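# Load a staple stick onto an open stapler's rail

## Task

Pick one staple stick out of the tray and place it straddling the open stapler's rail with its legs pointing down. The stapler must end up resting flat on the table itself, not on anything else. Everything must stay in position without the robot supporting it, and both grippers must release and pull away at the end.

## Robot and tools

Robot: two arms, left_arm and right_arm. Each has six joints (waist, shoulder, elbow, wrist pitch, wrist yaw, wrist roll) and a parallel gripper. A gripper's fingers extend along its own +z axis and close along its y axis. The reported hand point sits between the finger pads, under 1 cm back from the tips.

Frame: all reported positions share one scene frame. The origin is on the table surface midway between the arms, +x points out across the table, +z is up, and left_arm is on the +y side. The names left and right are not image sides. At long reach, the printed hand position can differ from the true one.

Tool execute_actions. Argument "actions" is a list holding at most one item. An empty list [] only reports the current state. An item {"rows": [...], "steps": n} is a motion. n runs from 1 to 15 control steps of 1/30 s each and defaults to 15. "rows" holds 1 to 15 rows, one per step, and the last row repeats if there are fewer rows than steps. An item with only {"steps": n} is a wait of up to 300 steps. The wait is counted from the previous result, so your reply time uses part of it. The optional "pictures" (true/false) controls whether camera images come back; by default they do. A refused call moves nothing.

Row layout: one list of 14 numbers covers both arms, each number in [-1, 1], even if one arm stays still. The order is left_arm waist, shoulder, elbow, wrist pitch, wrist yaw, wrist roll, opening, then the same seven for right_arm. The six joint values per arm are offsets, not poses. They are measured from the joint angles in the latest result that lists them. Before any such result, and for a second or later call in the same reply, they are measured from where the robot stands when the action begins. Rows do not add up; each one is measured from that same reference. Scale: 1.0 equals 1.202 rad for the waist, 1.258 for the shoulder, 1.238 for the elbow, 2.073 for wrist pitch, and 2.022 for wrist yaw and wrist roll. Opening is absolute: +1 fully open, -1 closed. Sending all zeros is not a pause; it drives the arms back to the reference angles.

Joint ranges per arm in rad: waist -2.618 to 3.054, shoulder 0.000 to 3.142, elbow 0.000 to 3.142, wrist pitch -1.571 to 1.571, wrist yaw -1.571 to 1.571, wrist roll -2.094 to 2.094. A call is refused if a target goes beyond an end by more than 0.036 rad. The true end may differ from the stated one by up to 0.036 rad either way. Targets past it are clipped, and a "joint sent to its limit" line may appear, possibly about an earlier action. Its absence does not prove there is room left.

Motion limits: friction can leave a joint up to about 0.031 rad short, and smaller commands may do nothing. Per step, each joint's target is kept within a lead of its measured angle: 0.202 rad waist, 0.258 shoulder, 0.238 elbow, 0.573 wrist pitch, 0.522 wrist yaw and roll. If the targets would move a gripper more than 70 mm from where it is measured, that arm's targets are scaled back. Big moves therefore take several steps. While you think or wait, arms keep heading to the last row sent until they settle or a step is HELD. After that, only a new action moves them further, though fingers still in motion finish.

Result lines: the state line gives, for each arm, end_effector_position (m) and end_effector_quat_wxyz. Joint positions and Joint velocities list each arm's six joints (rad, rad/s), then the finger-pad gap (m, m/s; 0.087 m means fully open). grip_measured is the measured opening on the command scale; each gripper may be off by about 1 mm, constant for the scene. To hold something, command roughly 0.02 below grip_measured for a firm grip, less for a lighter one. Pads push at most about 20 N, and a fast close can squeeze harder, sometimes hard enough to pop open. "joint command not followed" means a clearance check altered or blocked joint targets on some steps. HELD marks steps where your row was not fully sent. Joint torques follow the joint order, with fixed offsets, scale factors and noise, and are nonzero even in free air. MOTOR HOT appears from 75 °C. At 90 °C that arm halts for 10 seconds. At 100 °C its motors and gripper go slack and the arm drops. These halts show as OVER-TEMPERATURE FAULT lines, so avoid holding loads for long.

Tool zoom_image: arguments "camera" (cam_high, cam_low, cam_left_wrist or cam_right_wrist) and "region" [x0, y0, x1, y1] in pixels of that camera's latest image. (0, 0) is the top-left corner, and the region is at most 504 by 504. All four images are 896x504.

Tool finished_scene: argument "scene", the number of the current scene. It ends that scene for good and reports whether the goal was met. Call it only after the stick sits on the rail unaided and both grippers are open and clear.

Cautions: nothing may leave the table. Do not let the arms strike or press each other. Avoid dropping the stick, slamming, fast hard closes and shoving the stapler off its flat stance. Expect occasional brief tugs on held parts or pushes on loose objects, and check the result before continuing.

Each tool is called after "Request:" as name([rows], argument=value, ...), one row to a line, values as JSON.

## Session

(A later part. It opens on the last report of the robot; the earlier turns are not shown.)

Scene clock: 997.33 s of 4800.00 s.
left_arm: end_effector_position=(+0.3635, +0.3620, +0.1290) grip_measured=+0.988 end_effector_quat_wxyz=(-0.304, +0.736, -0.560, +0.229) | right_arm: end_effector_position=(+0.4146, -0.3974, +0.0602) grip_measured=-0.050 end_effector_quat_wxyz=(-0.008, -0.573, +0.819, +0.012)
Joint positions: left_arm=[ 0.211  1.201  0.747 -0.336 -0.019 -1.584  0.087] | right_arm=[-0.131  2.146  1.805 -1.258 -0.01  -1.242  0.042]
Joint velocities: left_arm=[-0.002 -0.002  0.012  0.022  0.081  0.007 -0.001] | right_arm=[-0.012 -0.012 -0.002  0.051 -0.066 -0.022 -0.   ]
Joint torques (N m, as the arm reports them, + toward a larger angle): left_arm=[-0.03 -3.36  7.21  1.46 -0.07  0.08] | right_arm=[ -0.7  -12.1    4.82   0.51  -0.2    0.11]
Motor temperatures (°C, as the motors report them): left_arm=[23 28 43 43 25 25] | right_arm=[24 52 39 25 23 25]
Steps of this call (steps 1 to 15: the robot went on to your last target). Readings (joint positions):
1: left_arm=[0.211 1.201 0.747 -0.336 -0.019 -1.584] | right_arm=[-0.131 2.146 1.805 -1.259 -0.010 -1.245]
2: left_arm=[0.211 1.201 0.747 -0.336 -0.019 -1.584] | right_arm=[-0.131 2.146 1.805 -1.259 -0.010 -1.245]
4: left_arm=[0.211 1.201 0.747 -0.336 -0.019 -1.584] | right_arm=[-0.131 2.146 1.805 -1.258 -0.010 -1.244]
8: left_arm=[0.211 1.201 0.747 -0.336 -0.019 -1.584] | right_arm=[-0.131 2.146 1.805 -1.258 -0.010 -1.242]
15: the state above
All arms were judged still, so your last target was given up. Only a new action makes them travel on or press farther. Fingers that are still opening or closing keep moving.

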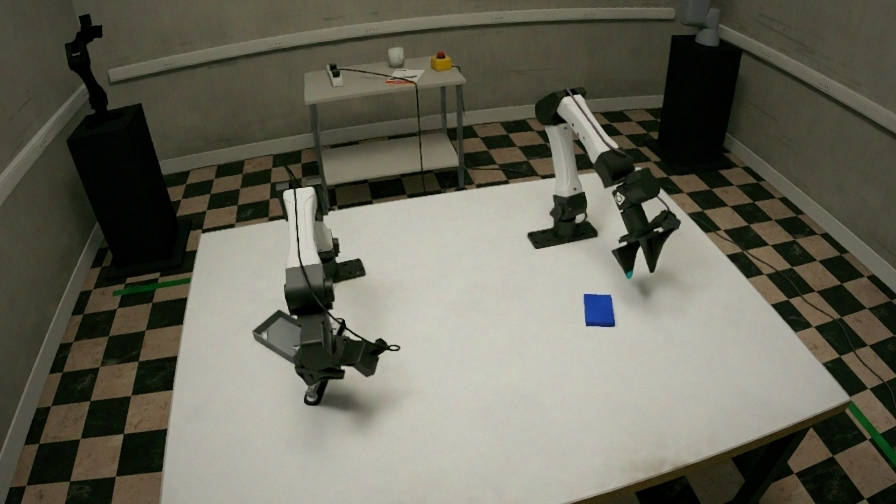

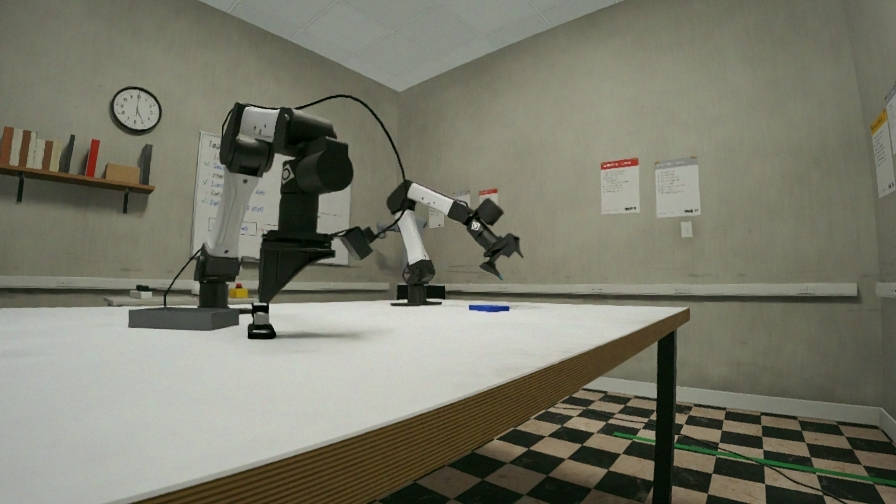

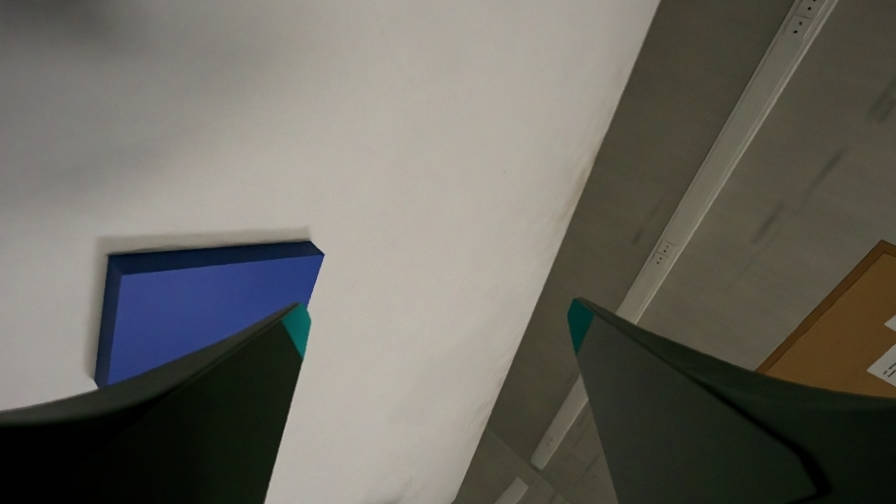

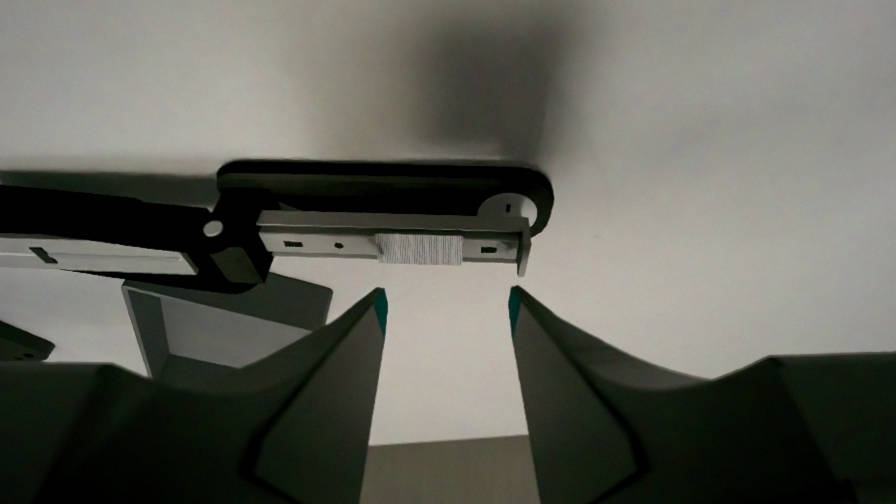

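Request:
execute_actions([
  {"rows": [[0,0,0,0,0,0,1, 0.012,0,-0.06,0.04,0,0,-0.2]], "steps": 15},
])

Scene clock: 1002.80 s of 4800.00 s.
left_arm: end_effector_position=(+0.3635, +0.3620, +0.1290) grip_measured=+0.988 end_effector_quat_wxyz=(-0.304, +0.736, -0.560, +0.229) | right_arm: end_effector_position=(+0.4154, -0.3948, +0.0469) grip_measured=-0.200 end_effector_quat_wxyz=(-0.004, -0.576, +0.817, +0.009)
Joint positions: left_arm=[ 0.211  1.201  0.747 -0.336 -0.019 -1.584  0.087] | right_arm=[-0.125  2.145  1.751 -1.195 -0.01  -1.242  0.035]
Joint velocities: left_arm=[ 0.007 -0.007  0.007 -0.051  0.022 -0.022 -0.   ] | right_arm=[ 0.012 -0.017 -0.012  0.037 -0.022  0.051  0.001]
Joint torques (N m, as the arm reports them, + toward a larger angle): left_arm=[ 0.02 -3.4   7.18  1.46 -0.09  0.11] | right_arm=[  0.31 -10.29   4.84   0.53  -0.23   0.01]
Motor temperatures (°C, as the motors report them): left_arm=[23 28 43 43 25 25] | right_arm=[24 52 39 25 23 25]
Steps of this call (steps 1 to 90: nothing new was sent; then 1.97 s passed at rest; steps 91 to 105: all 15 steps of this action). Readings (joint positions):
91: left_arm=[0.211 1.201 0.747 -0.336 -0.019 -1.584] | right_arm=[-0.131 2.146 1.796 -1.246 -0.010 -1.242]
92: left_arm=[0.211 1.201 0.747 -0.336 -0.019 -1.584] | right_arm=[-0.130 2.145 1.784 -1.233 -0.010 -1.242]
94: left_arm=[0.211 1.201 0.747 -0.336 -0.019 -1.584] | right_arm=[-0.127 2.145 1.760 -1.217 -0.010 -1.242]
98: left_arm=[0.211 1.201 0.747 -0.336 -0.019 -1.584] | right_arm=[-0.125 2.145 1.751 -1.207 -0.010 -1.242]
105: the state above

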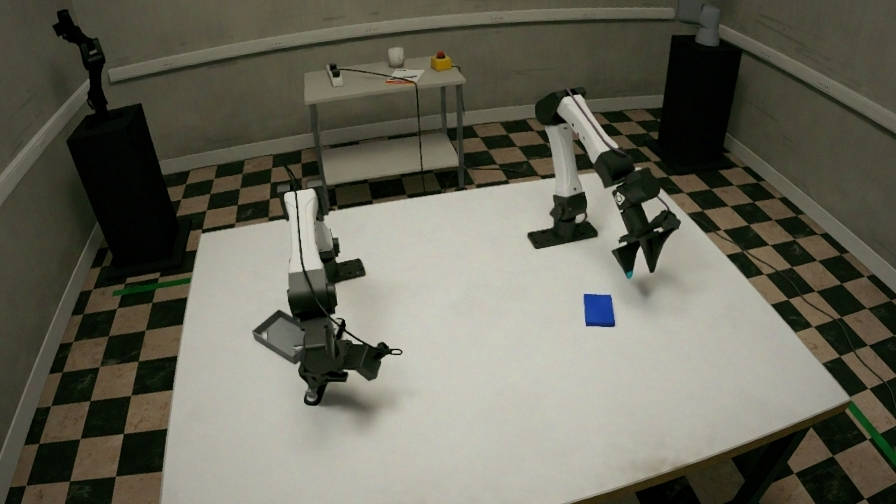

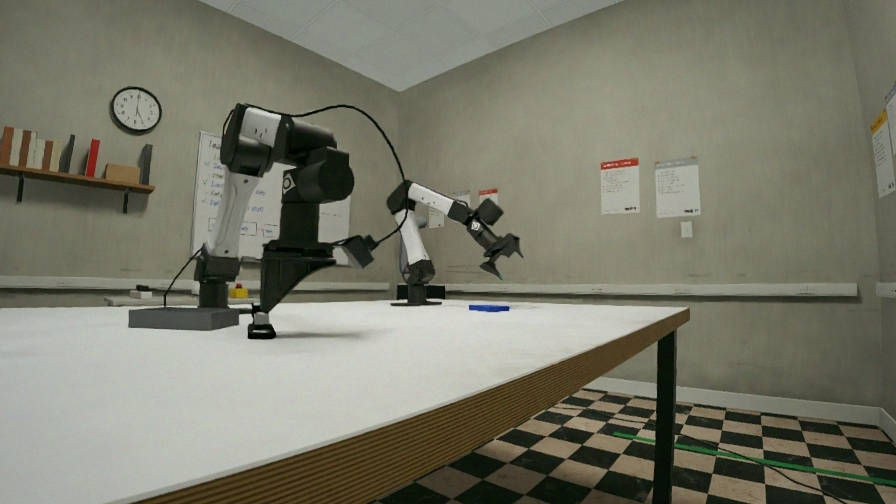

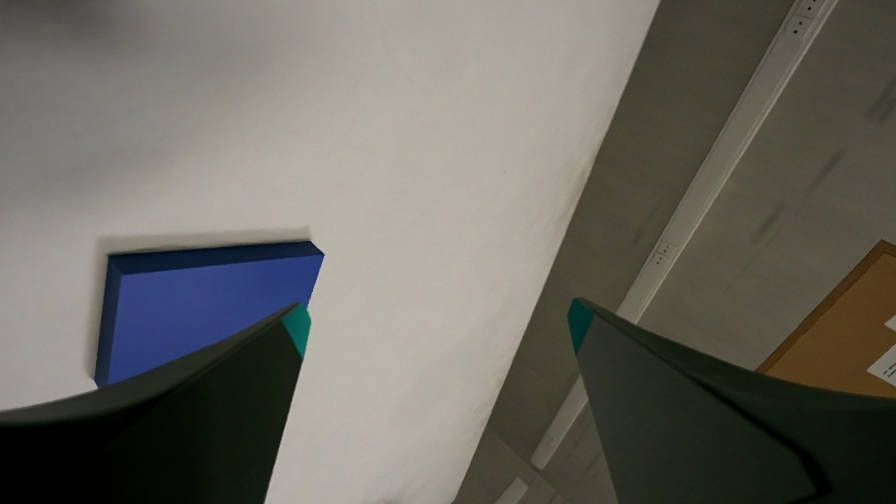

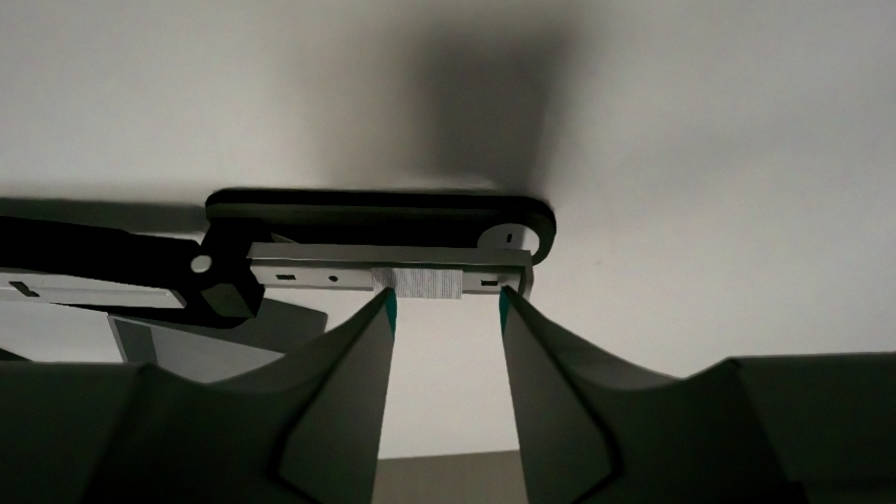

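Request:
execute_actions([
  {"rows": [[0,0,0,0,0,0,1, 0.016,0,0,-0.03,0,0,-0.1]], "steps": 15},
])

Scene clock: 1006.97 s of 4800.00 s.
left_arm: end_effector_position=(+0.3635, +0.3620, +0.1290) grip_measured=+0.988 end_effector_quat_wxyz=(-0.304, +0.736, -0.560, +0.229) | right_arm: end_effector_position=(+0.4048, -0.3897, +0.0479) grip_measured=-0.100 end_effector_quat_wxyz=(-0.023, -0.581, +0.813, +0.023)
Joint positions: left_arm=[ 0.211  1.201  0.747 -0.336 -0.019 -1.584  0.087] | right_arm=[-0.112  2.145  1.751 -1.24  -0.01  -1.242  0.039]
Joint velocities: left_arm=[-0.012 -0.002 -0.002  0.022  0.051  0.037  0.   ] | right_arm=[ 0.012  0.027 -0.007  0.022 -0.037 -0.051 -0.001]
Joint torques (N m, as the arm reports them, + toward a larger angle): left_arm=[ 0.03 -3.4   7.3   1.47 -0.1   0.09] | right_arm=[  0.25 -10.35   6.51   0.06  -0.23   0.02]
Motor temperatures (°C, as the motors report them): left_arm=[23 28 43 43 25 25] | right_arm=[24 52 38 25 23 25]
Steps of this call (steps 1 to 15: the robot went on to your last target; steps 16 to 90: nothing new was sent; then 0.67 s passed at rest; steps 91 to 105: all 15 steps of this action). Readings (joint positions):
91: left_arm=[0.211 1.201 0.747 -0.336 -0.019 -1.584] | right_arm=[-0.124 2.145 1.751 -1.196 -0.010 -1.242]
92: left_arm=[0.211 1.201 0.747 -0.336 -0.019 -1.584] | right_arm=[-0.122 2.145 1.751 -1.204 -0.010 -1.242]
94: left_arm=[0.211 1.201 0.747 -0.336 -0.019 -1.584] | right_arm=[-0.118 2.145 1.751 -1.219 -0.010 -1.242]
98: left_arm=[0.211 1.201 0.747 -0.336 -0.019 -1.584] | right_arm=[-0.112 2.145 1.751 -1.233 -0.010 -1.242]
105: the state above

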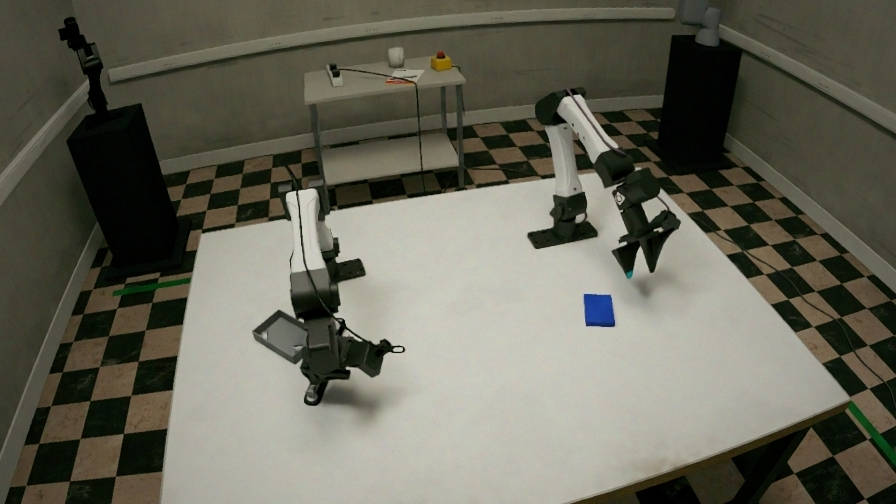

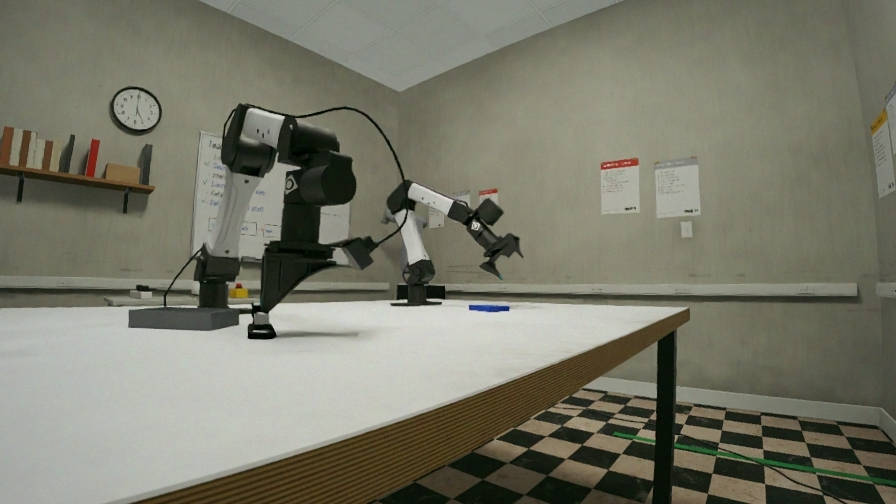

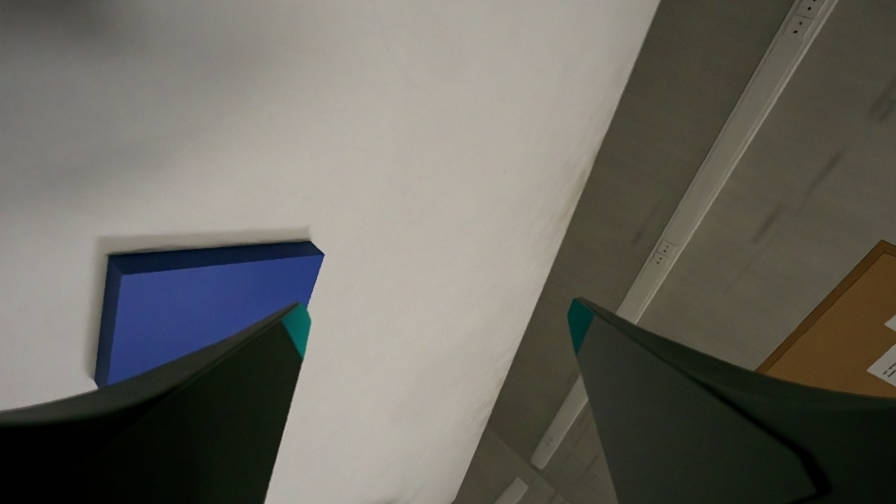

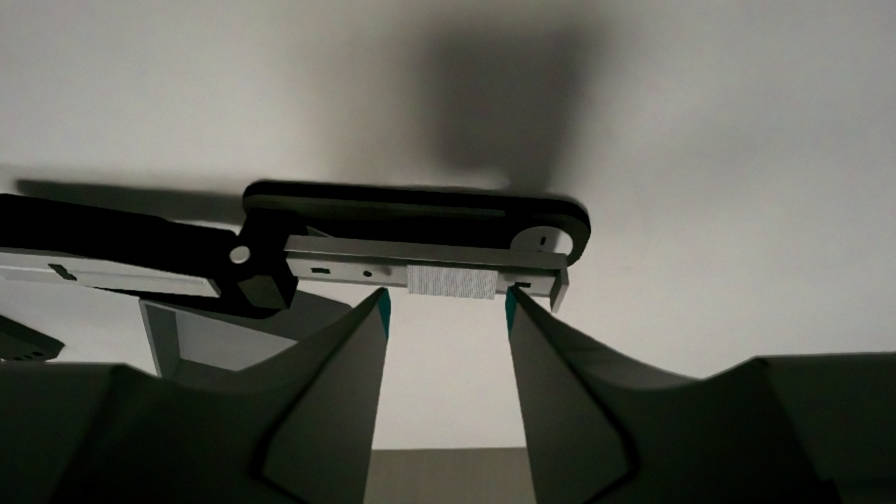

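Next I'll lower about 8 mm, shift slightly toward image-up, and close.

Request:
execute_actions([
  {"rows": [[0,0,0,0,0,0,1, 0.014,0.024,0,0.016,0,0,-0.1]], "steps": 15},
], pictures=false)

Request:
execute_actions([
  {"rows": [[0,0,0,0,0,0,1, 0,0,0,0,0,0,-0.2],[0,0,0,0,0,0,1, 0,0,0,0,0,0,-0.26],[0,0,0,0,0,0,1, 0,0,0,0,0,0,-0.32],[0,0,0,0,0,0,1, 0,0,0,0,0,0,-0.38],[0,0,0,0,0,0,1, 0,0,0,0,0,0,-0.42]], "steps": 15},
])

Scene clock: 1013.07 s of 4800.00 s.
left_arm: end_effector_position=(+0.3635, +0.3620, +0.1290) grip_measured=+0.988 end_effector_quat_wxyz=(-0.304, +0.736, -0.560, +0.229) | right_arm: end_effector_position=(+0.4075, -0.3860, +0.0404) grip_measured=-0.100 end_effector_quat_wxyz=(-0.025, -0.585, +0.810, +0.024)
Joint positions: left_arm=[ 0.211  1.201  0.747 -0.336 -0.019 -1.584  0.087] | right_arm=[-0.102  2.165  1.751 -1.225 -0.01  -1.242  0.039]
Joint velocities: left_arm=[-0.007  0.017  0.007 -0.051  0.037 -0.066 -0.001] | right_arm=[-0.012 -0.002 -0.007  0.037  0.022 -0.051 -0.   ]
Joint torques (N m, as the arm reports them, + toward a larger angle): left_arm=[-0.05 -3.37  7.17  1.45 -0.06  0.09] | right_arm=[ 0.33 -9.66  6.45  0.43 -0.23  0.01]
Motor temperatures (°C, as the motors report them): left_arm=[23 28 43 43 25 25] | right_arm=[24 51 39 25 23 25]
Steps of this call (steps 1 to 15: the robot went on to your last target; steps 16 to 90: nothing new was sent; then 2.60 s passed at rest; steps 91 to 105: all 15 steps of this action). Readings (joint positions):
91: left_arm=[0.211 1.201 0.747 -0.336 -0.019 -1.584] | right_arm=[-0.111 2.146 1.751 -1.240 -0.010 -1.242]
92: left_arm=[0.211 1.201 0.747 -0.336 -0.019 -1.584] | right_arm=[-0.110 2.149 1.751 -1.237 -0.010 -1.242]
94: left_arm=[0.211 1.201 0.747 -0.336 -0.019 -1.584] | right_arm=[-0.106 2.156 1.751 -1.232 -0.010 -1.242]
98: left_arm=[0.211 1.201 0.747 -0.336 -0.019 -1.584] | right_arm=[-0.102 2.165 1.751 -1.227 -0.010 -1.242]
105: the state above

Scene clock: 1013.57 s of 4800.00 s.
left_arm: end_effector_position=(+0.3635, +0.3620, +0.1290) grip_measured=+0.988 end_effector_quat_wxyz=(-0.304, +0.736, -0.560, +0.229) | right_arm: end_effector_position=(+0.4079, -0.3860, +0.0403) grip_measured=-0.420 end_effector_quat_wxyz=(-0.024, -0.585, +0.810, +0.023)
Joint positions: left_arm=[ 0.211  1.201  0.747 -0.336 -0.019 -1.584  0.087] | right_arm=[-0.102  2.165  1.751 -1.223 -0.01  -1.242  0.025]
Joint velocities: left_arm=[-0.017 -0.007 -0.007 -0.037  0.007  0.007  0.001] | right_arm=[ 0.007 -0.012 -0.012 -0.066  0.007 -0.037 -0.001]
Joint torques (N m, as the arm reports them, + toward a larger angle): left_arm=[ 0.01 -3.3   7.27  1.45 -0.08  0.11] | right_arm=[ -0.32 -10.48   6.5    0.22  -0.23   0.01]
Motor temperatures (°C, as the motors report them): left_arm=[23 28 43 43 25 25] | right_arm=[24 51 39 25 23 25]
Steps of this call (steps 1 to 15: all 15 steps of this action). Readings (joint positions):
1: left_arm=[0.211 1.201 0.747 -0.336 -0.019 -1.584] | right_arm=[-0.102 2.165 1.751 -1.225 -0.010 -1.242]
2: left_arm=[0.211 1.201 0.747 -0.336 -0.019 -1.584] | right_arm=[-0.102 2.165 1.751 -1.225 -0.010 -1.242]
4: left_arm=[0.211 1.201 0.747 -0.336 -0.019 -1.584] | right_arm=[-0.102 2.165 1.751 -1.224 -0.010 -1.242]
8: left_arm=[0.211 1.201 0.747 -0.336 -0.019 -1.584] | right_arm=[-0.102 2.165 1.751 -1.223 -0.010 -1.242]
15: the state above

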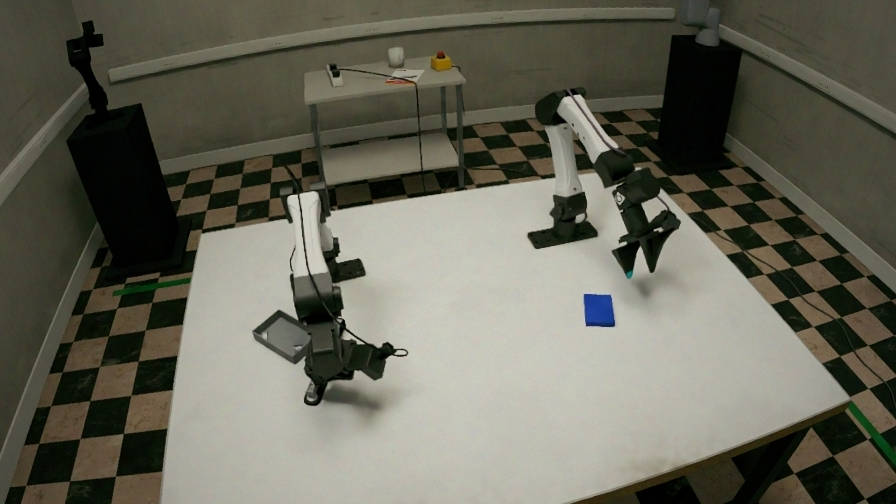

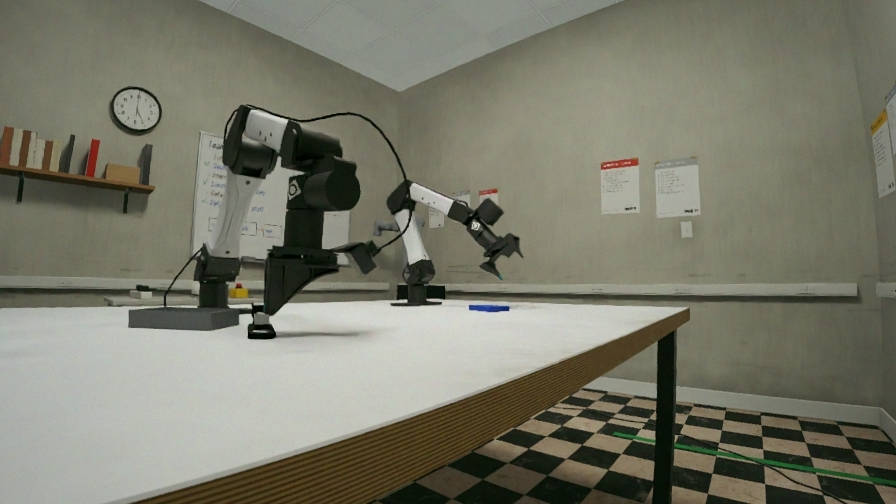

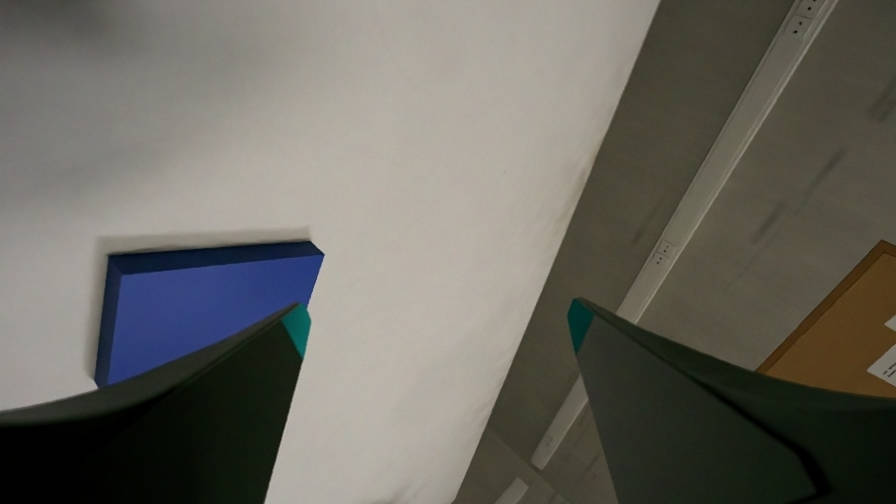

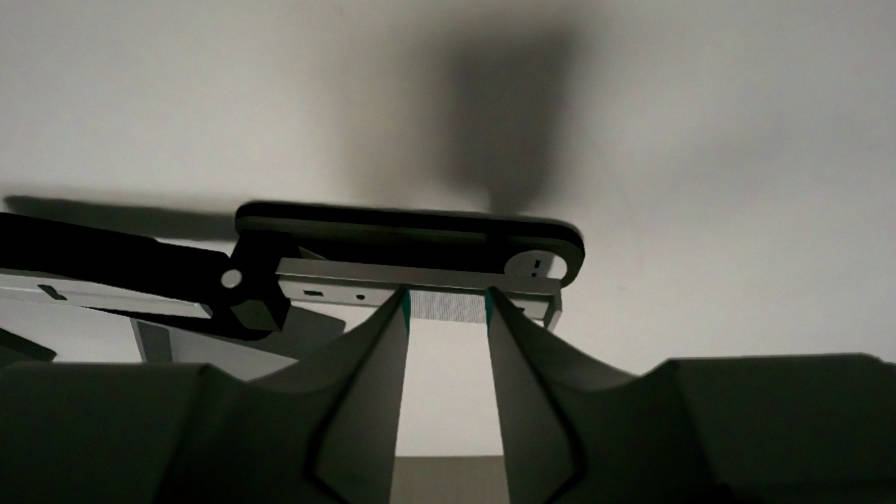

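Request:
execute_actions([
  {"rows": [[0,0,0,0,0,0,1, 0,-0.07,0,-0.03,0,0,0.2]], "steps": 15},
])

Request:
zoom_image(camera="cam_right_wrist", region=[300, 130, 600, 330])

Scene clock: 1021.80 s of 4800.00 s.
left_arm: end_effector_position=(+0.3635, +0.3620, +0.1290) grip_measured=+0.988 end_effector_quat_wxyz=(-0.304, +0.736, -0.560, +0.229) | right_arm: end_effector_position=(+0.4012, -0.3861, +0.0695) grip_measured=+0.200 end_effector_quat_wxyz=(-0.011, -0.585, +0.811, +0.014)
Joint positions: left_arm=[ 0.211  1.201  0.747 -0.336 -0.019 -1.584  0.087] | right_arm=[-0.102  2.087  1.751 -1.268 -0.01  -1.242  0.052]
Joint velocities: left_arm=[-0.007  0.012 -0.012  0.007 -0.022  0.037  0.   ] | right_arm=[-0.007  0.017  0.007 -0.022 -0.022  0.051  0.001]
Joint torques (N m, as the arm reports them, + toward a larger angle): left_arm=[ 0.   -3.4   7.15  1.48 -0.07  0.14] | right_arm=[ -0.31 -10.83   6.59   0.14  -0.23   0.02]
Motor temperatures (°C, as the motors report them): left_arm=[23 28 44 43 25 25] | right_arm=[24 50 39 25 23 25]
Steps of this call (steps 1 to 15: the robot went on to your last target; steps 16 to 90: nothing new was sent; then 4.73 s passed at rest; steps 91 to 105: all 15 steps of this action). Readings (joint positions):
91: left_arm=[0.211 1.201 0.747 -0.336 -0.019 -1.584] | right_arm=[-0.102 2.159 1.751 -1.225 -0.010 -1.242]
92: left_arm=[0.211 1.201 0.747 -0.336 -0.019 -1.584] | right_arm=[-0.102 2.150 1.751 -1.236 -0.010 -1.242]
94: left_arm=[0.211 1.201 0.747 -0.336 -0.019 -1.584] | right_arm=[-0.102 2.122 1.751 -1.249 -0.010 -1.242]
98: left_arm=[0.211 1.201 0.747 -0.336 -0.019 -1.584] | right_arm=[-0.102 2.088 1.751 -1.262 -0.010 -1.242]
105: the state above

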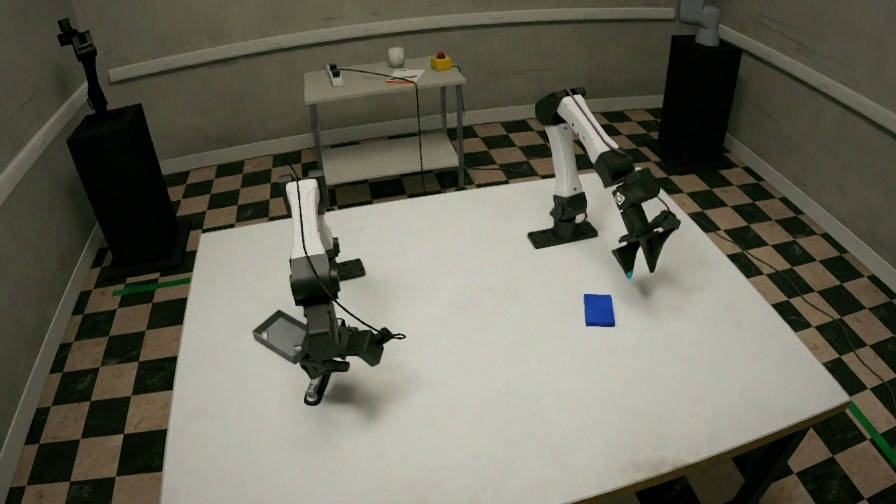

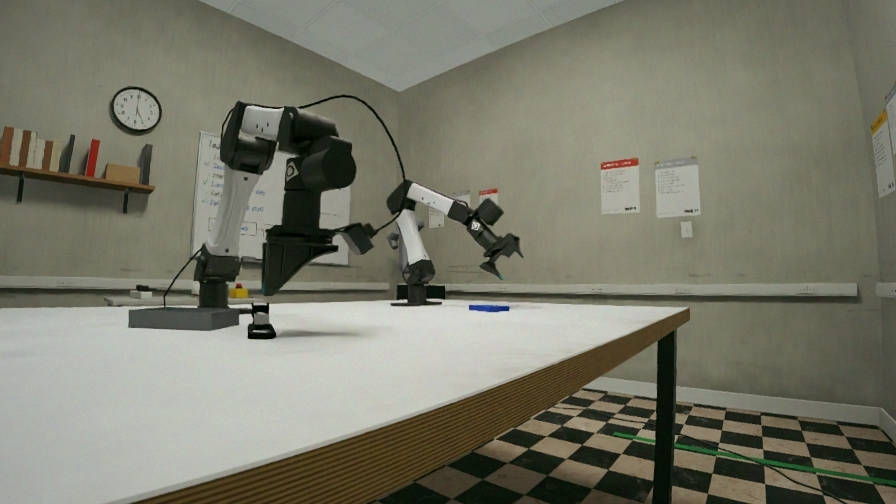

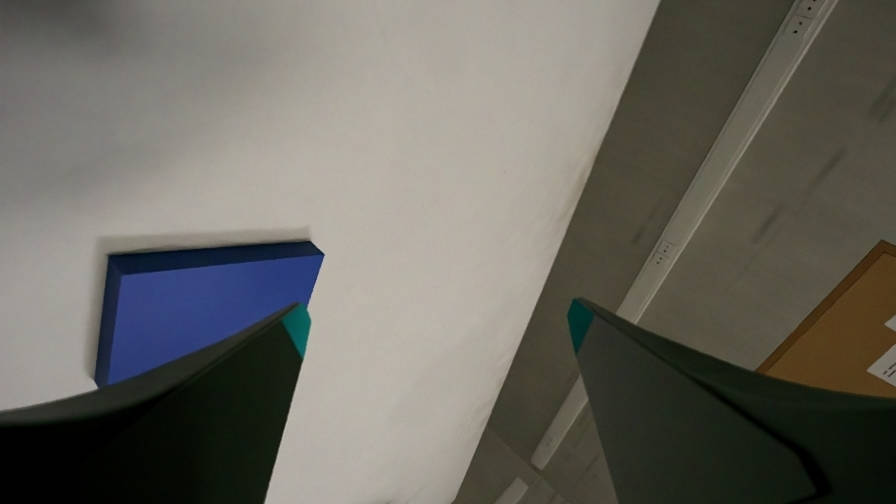

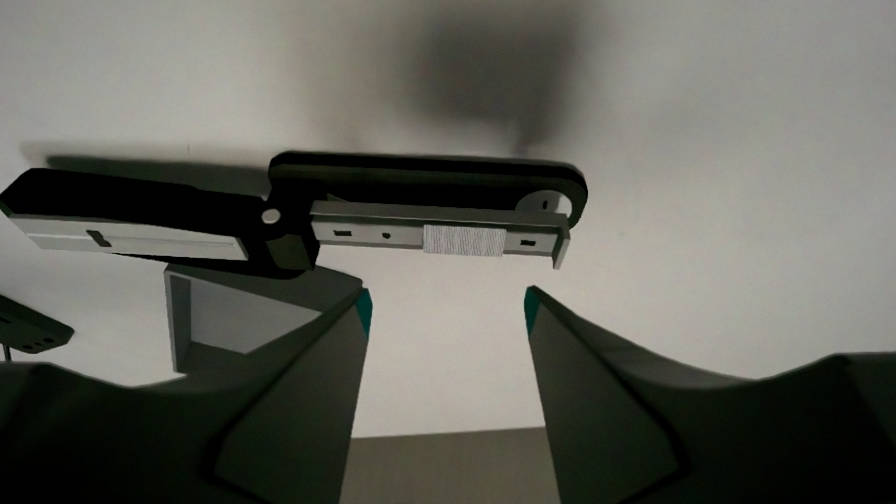

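Region (300, 130, 600, 330) of cam_right_wrist's 896x504 image, scaled by 1.680, with more detail than that image has.

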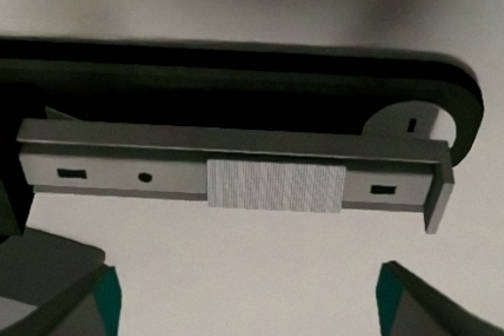

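Request:
execute_actions([
  {"rows": [[0,0,0,0,0,0,1, -0.11,-0.03,0.08,-0.03,0,0.71,0.2]], "steps": 15},
], pictures=false)

Request:
execute_actions([
  {"steps": 25},
])

Request:
zoom_image(camera="cam_right_wrist", region=[300, 0, 600, 300])

Scene clock: 1030.67 s of 4800.00 s.
left_arm: end_effector_position=(+0.3635, +0.3620, +0.1290) grip_measured=+0.988 end_effector_quat_wxyz=(-0.304, +0.736, -0.560, +0.229) | right_arm: end_effector_position=(+0.3794, -0.3955, +0.0960) grip_measured=+0.200 end_effector_quat_wxyz=(+0.010, +0.083, +0.997, +0.004)
Joint positions: left_arm=[ 0.211  1.201  0.747 -0.336 -0.019 -1.584  0.087] | right_arm=[-0.241  2.065  1.826 -1.312 -0.008  0.036  0.052]
Joint velocities: left_arm=[-0.002 -0.007 -0.007  0.037  0.007  0.037 -0.001] | right_arm=[-0.007 -0.002 -0.012 -0.081 -0.022  0.989 -0.001]
Joint torques (N m, as the arm reports them, + toward a larger angle): left_arm=[-0.02 -3.41  7.18  1.44 -0.07  0.08] | right_arm=[  0.21 -11.12   8.83   0.33  -0.17   0.09]
Motor temperatures (°C, as the motors report them): left_arm=[23 28 44 43 25 25] | right_arm=[24 50 39 25 23 25]
Steps of this call (steps 1 to 15: the robot went on to your last target; steps 16 to 90: nothing new was sent; then 5.37 s passed at rest; steps 91 to 105: all 15 steps of this action). Readings (joint positions):
91: left_arm=[0.211 1.201 0.747 -0.336 -0.019 -1.584] | right_arm=[-0.113 2.087 1.761 -1.282 -0.015 -1.164]
92: left_arm=[0.211 1.201 0.747 -0.336 -0.019 -1.584] | right_arm=[-0.132 2.087 1.776 -1.292 -0.018 -1.065]
94: left_arm=[0.211 1.201 0.747 -0.336 -0.019 -1.584] | right_arm=[-0.192 2.080 1.808 -1.298 -0.018 -0.868]
98: left_arm=[0.211 1.201 0.747 -0.336 -0.019 -1.584] | right_arm=[-0.254 2.065 1.826 -1.301 -0.009 -0.471]
105: the state above

Scene clock: 1031.50 s of 4800.00 s.
left_arm: end_effector_position=(+0.3635, +0.3620, +0.1290) grip_measured=+0.988 end_effector_quat_wxyz=(-0.304, +0.736, -0.560, +0.229) | right_arm: end_effector_position=(+0.3802, -0.3894, +0.0962) grip_measured=+0.200 end_effector_quat_wxyz=(+0.008, +0.157, +0.988, +0.004)
Joint positions: left_arm=[ 0.211  1.201  0.747 -0.336 -0.019 -1.584  0.087] | right_arm=[-0.241  2.065  1.826 -1.315 -0.008  0.186  0.052]
Joint velocities: left_arm=[-0.002  0.002  0.002 -0.022  0.022 -0.066 -0.001] | right_arm=[ 0.002  0.012  0.002  0.007 -0.022  0.007  0.   ]
Joint torques (N m, as the arm reports them, + toward a larger angle): left_arm=[-0.02 -3.37  7.2   1.47 -0.07  0.09] | right_arm=[  0.22 -11.11   8.81   0.31  -0.16   0.1 ]
Motor temperatures (°C, as the motors report them): left_arm=[23 28 44 43 25 25] | right_arm=[24 50 39 25 23 25]
Steps of this call (steps 1 to 25: the robot went on to your last target). Readings (joint positions):
1: left_arm=[0.211 1.201 0.747 -0.336 -0.019 -1.584] | right_arm=[-0.241 2.065 1.826 -1.313 -0.008 0.067]
2: left_arm=[0.211 1.201 0.747 -0.336 -0.019 -1.584] | right_arm=[-0.241 2.065 1.826 -1.313 -0.008 0.091]
4: left_arm=[0.211 1.201 0.747 -0.336 -0.019 -1.584] | right_arm=[-0.241 2.065 1.826 -1.314 -0.008 0.126]
8: left_arm=[0.211 1.201 0.747 -0.336 -0.019 -1.584] | right_arm=[-0.241 2.065 1.826 -1.315 -0.008 0.161]
25: the state above

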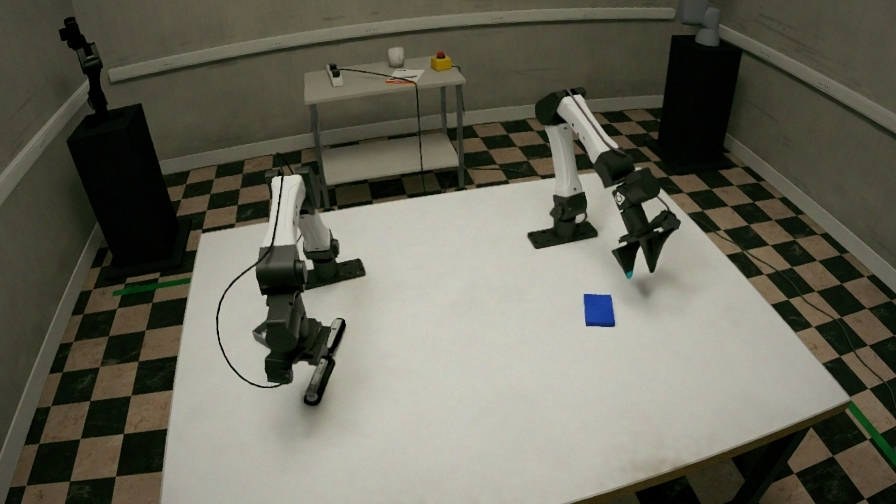

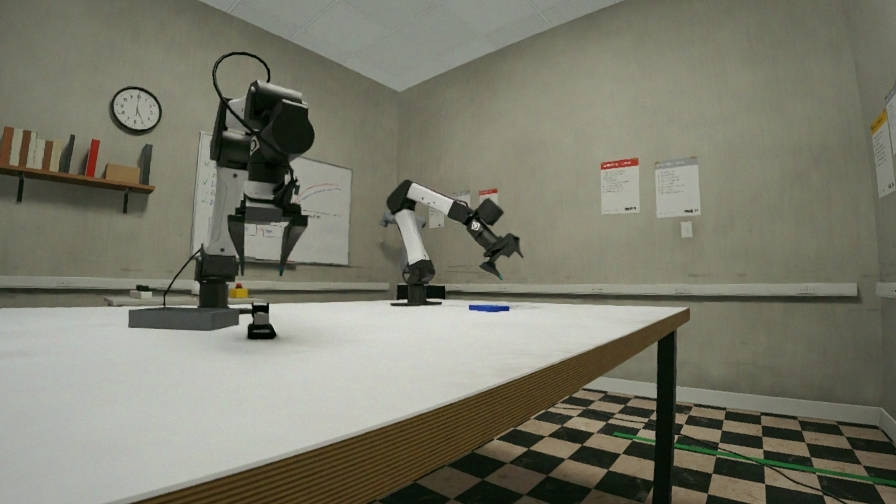

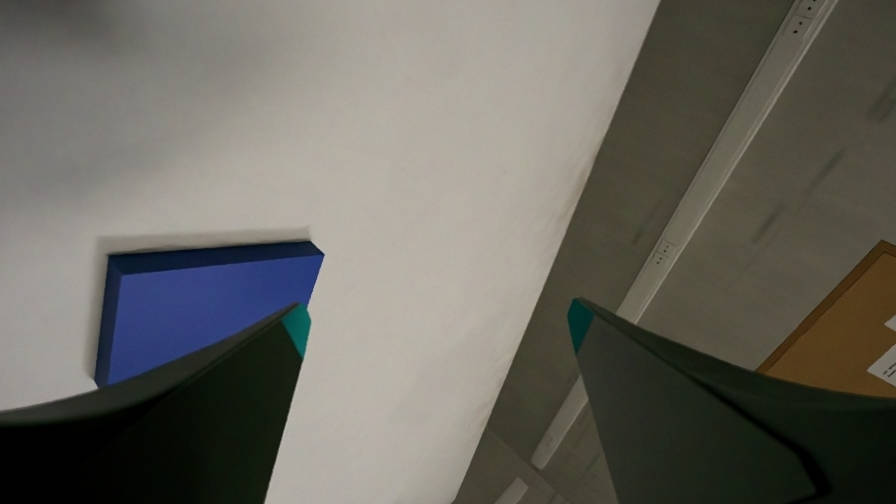

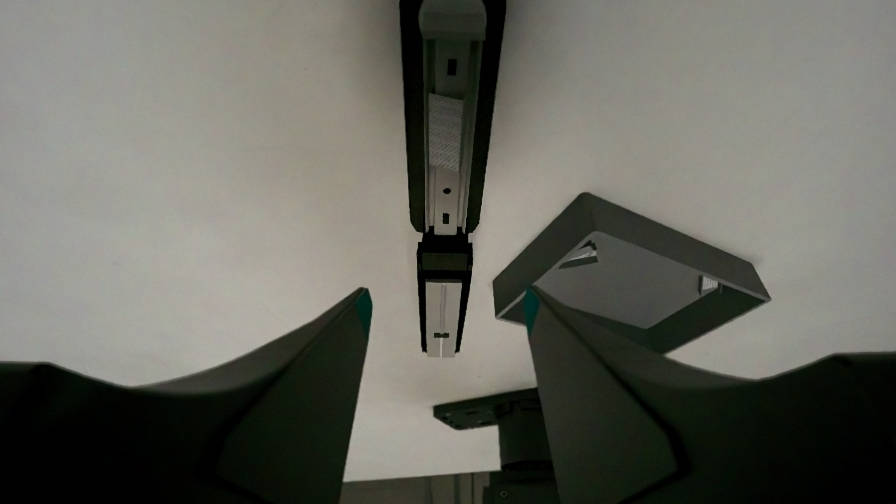

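Region (300, 0, 600, 300) of cam_right_wrist's 896x504 image, scaled by 1.680, with more detail than that image has.

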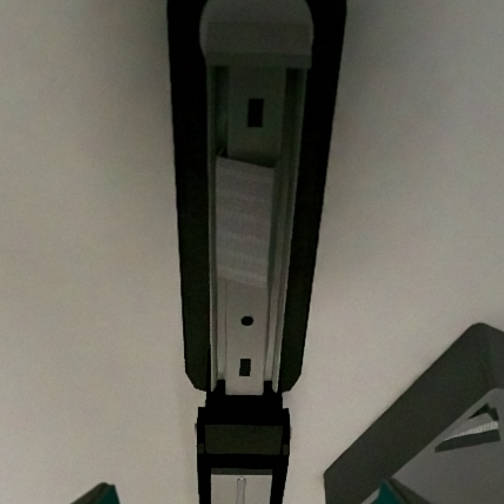

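Request:
execute_actions([
  {"rows": [[0,0,0,0,0,0,1, 0.112,0.04,-0.086,0.07,0,-0.706,-0.1]], "steps": 15},
], pictures=false)

Request:
execute_actions([
  {"steps": 25},
])

Scene clock: 1039.63 s of 4800.00 s.
left_arm: end_effector_position=(+0.3635, +0.3620, +0.1290) grip_measured=+0.988 end_effector_quat_wxyz=(-0.304, +0.736, -0.560, +0.229) | right_arm: end_effector_position=(+0.4077, -0.3826, +0.0520) grip_measured=-0.100 end_effector_quat_wxyz=(-0.001, -0.522, +0.853, +0.006)
Joint positions: left_arm=[ 0.211  1.201  0.747 -0.336 -0.019 -1.584  0.087] | right_arm=[-0.1    2.121  1.734 -1.192 -0.01  -1.086  0.039]
Joint velocities: left_arm=[-0.012  0.007  0.002 -0.11   0.022  0.022  0.   ] | right_arm=[-0.027  0.002 -0.012 -0.007 -0.051 -1.018 -0.001]
Joint torques (N m, as the arm reports them, + toward a larger angle): left_arm=[ 0.   -3.37  7.17  1.46 -0.09  0.11] | right_arm=[ -0.79 -10.69   5.41   0.56  -0.2   -0.05]
Motor temperatures (°C, as the motors report them): left_arm=[23 28 44 43 25 25] | right_arm=[24 50 39 25 23 25]
Steps of this call (steps 1 to 15: the robot went on to your last target; steps 16 to 90: nothing new was sent; then 4.63 s passed at rest; steps 91 to 105: all 15 steps of this action). Readings (joint positions):
91: left_arm=[0.211 1.201 0.747 -0.336 -0.019 -1.584] | right_arm=[-0.230 2.066 1.813 -1.298 -0.003 0.110]
92: left_arm=[0.211 1.201 0.747 -0.336 -0.019 -1.584] | right_arm=[-0.210 2.067 1.794 -1.271 0.001 0.011]
94: left_arm=[0.211 1.201 0.747 -0.336 -0.019 -1.584] | right_arm=[-0.150 2.087 1.762 -1.236 0.001 -0.187]
98: left_arm=[0.211 1.201 0.747 -0.336 -0.019 -1.584] | right_arm=[-0.085 2.120 1.735 -1.209 -0.010 -0.584]
105: the state above

Scene clock: 1040.47 s of 4800.00 s.
left_arm: end_effector_position=(+0.3635, +0.3620, +0.1290) grip_measured=+0.988 end_effector_quat_wxyz=(-0.304, +0.736, -0.560, +0.229) | right_arm: end_effector_position=(+0.4144, -0.3850, +0.0519) grip_measured=-0.100 end_effector_quat_wxyz=(+0.001, -0.583, +0.812, +0.005)
Joint positions: left_arm=[ 0.211  1.201  0.747 -0.336 -0.019 -1.584  0.087] | right_arm=[-0.1    2.121  1.734 -1.188 -0.01  -1.234  0.039]
Joint velocities: left_arm=[-0.017 -0.012  0.002  0.022  0.081 -0.007 -0.   ] | right_arm=[ 0.002 -0.007 -0.002  0.037 -0.051  0.022  0.001]
Joint torques (N m, as the arm reports them, + toward a larger angle): left_arm=[ 0.08 -3.33  7.25  1.48 -0.07  0.13] | right_arm=[ -0.78 -10.64   5.43   0.57  -0.21  -0.07]
Motor temperatures (°C, as the motors report them): left_arm=[23 28 44 43 25 25] | right_arm=[24 50 39 25 23 25]
Steps of this call (steps 1 to 25: the robot went on to your last target). Readings (joint positions):
1: left_arm=[0.211 1.201 0.747 -0.336 -0.019 -1.584] | right_arm=[-0.100 2.121 1.734 -1.191 -0.010 -1.116]
2: left_arm=[0.211 1.201 0.747 -0.336 -0.019 -1.584] | right_arm=[-0.100 2.121 1.734 -1.191 -0.010 -1.140]
4: left_arm=[0.211 1.201 0.747 -0.336 -0.019 -1.584] | right_arm=[-0.100 2.121 1.734 -1.190 -0.010 -1.174]
8: left_arm=[0.211 1.201 0.747 -0.336 -0.019 -1.584] | right_arm=[-0.100 2.121 1.734 -1.189 -0.010 -1.210]
25: the state above

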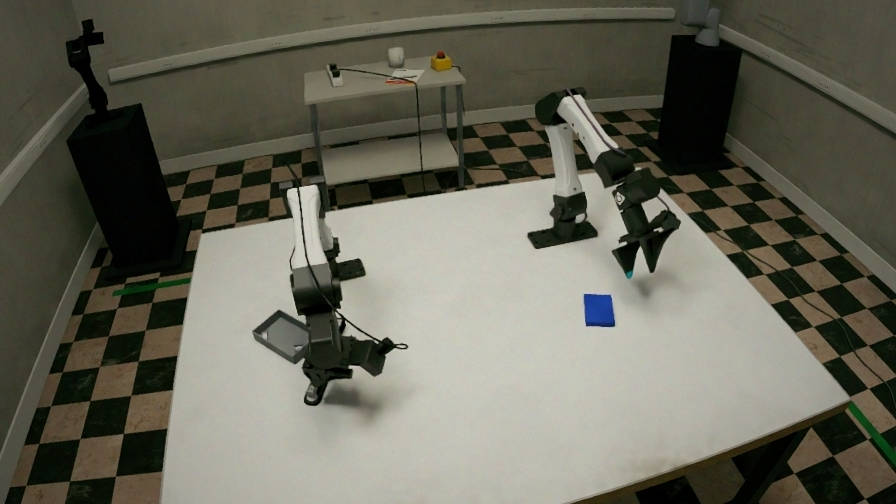

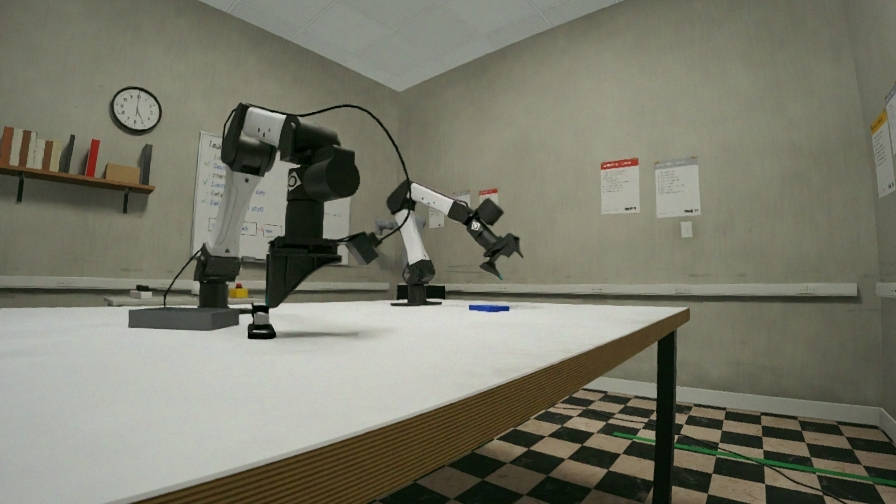

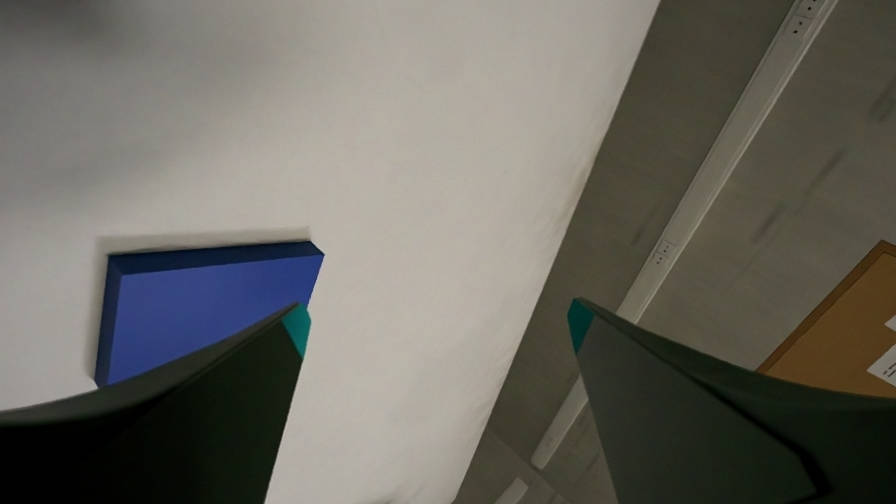

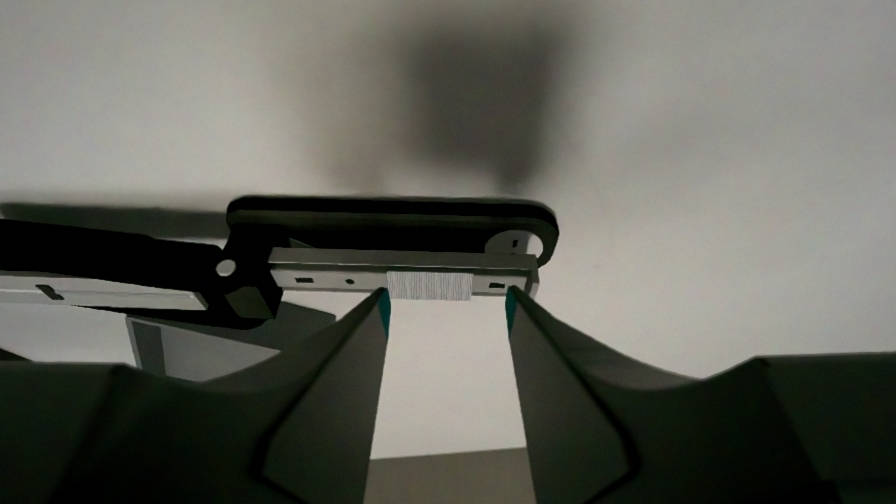

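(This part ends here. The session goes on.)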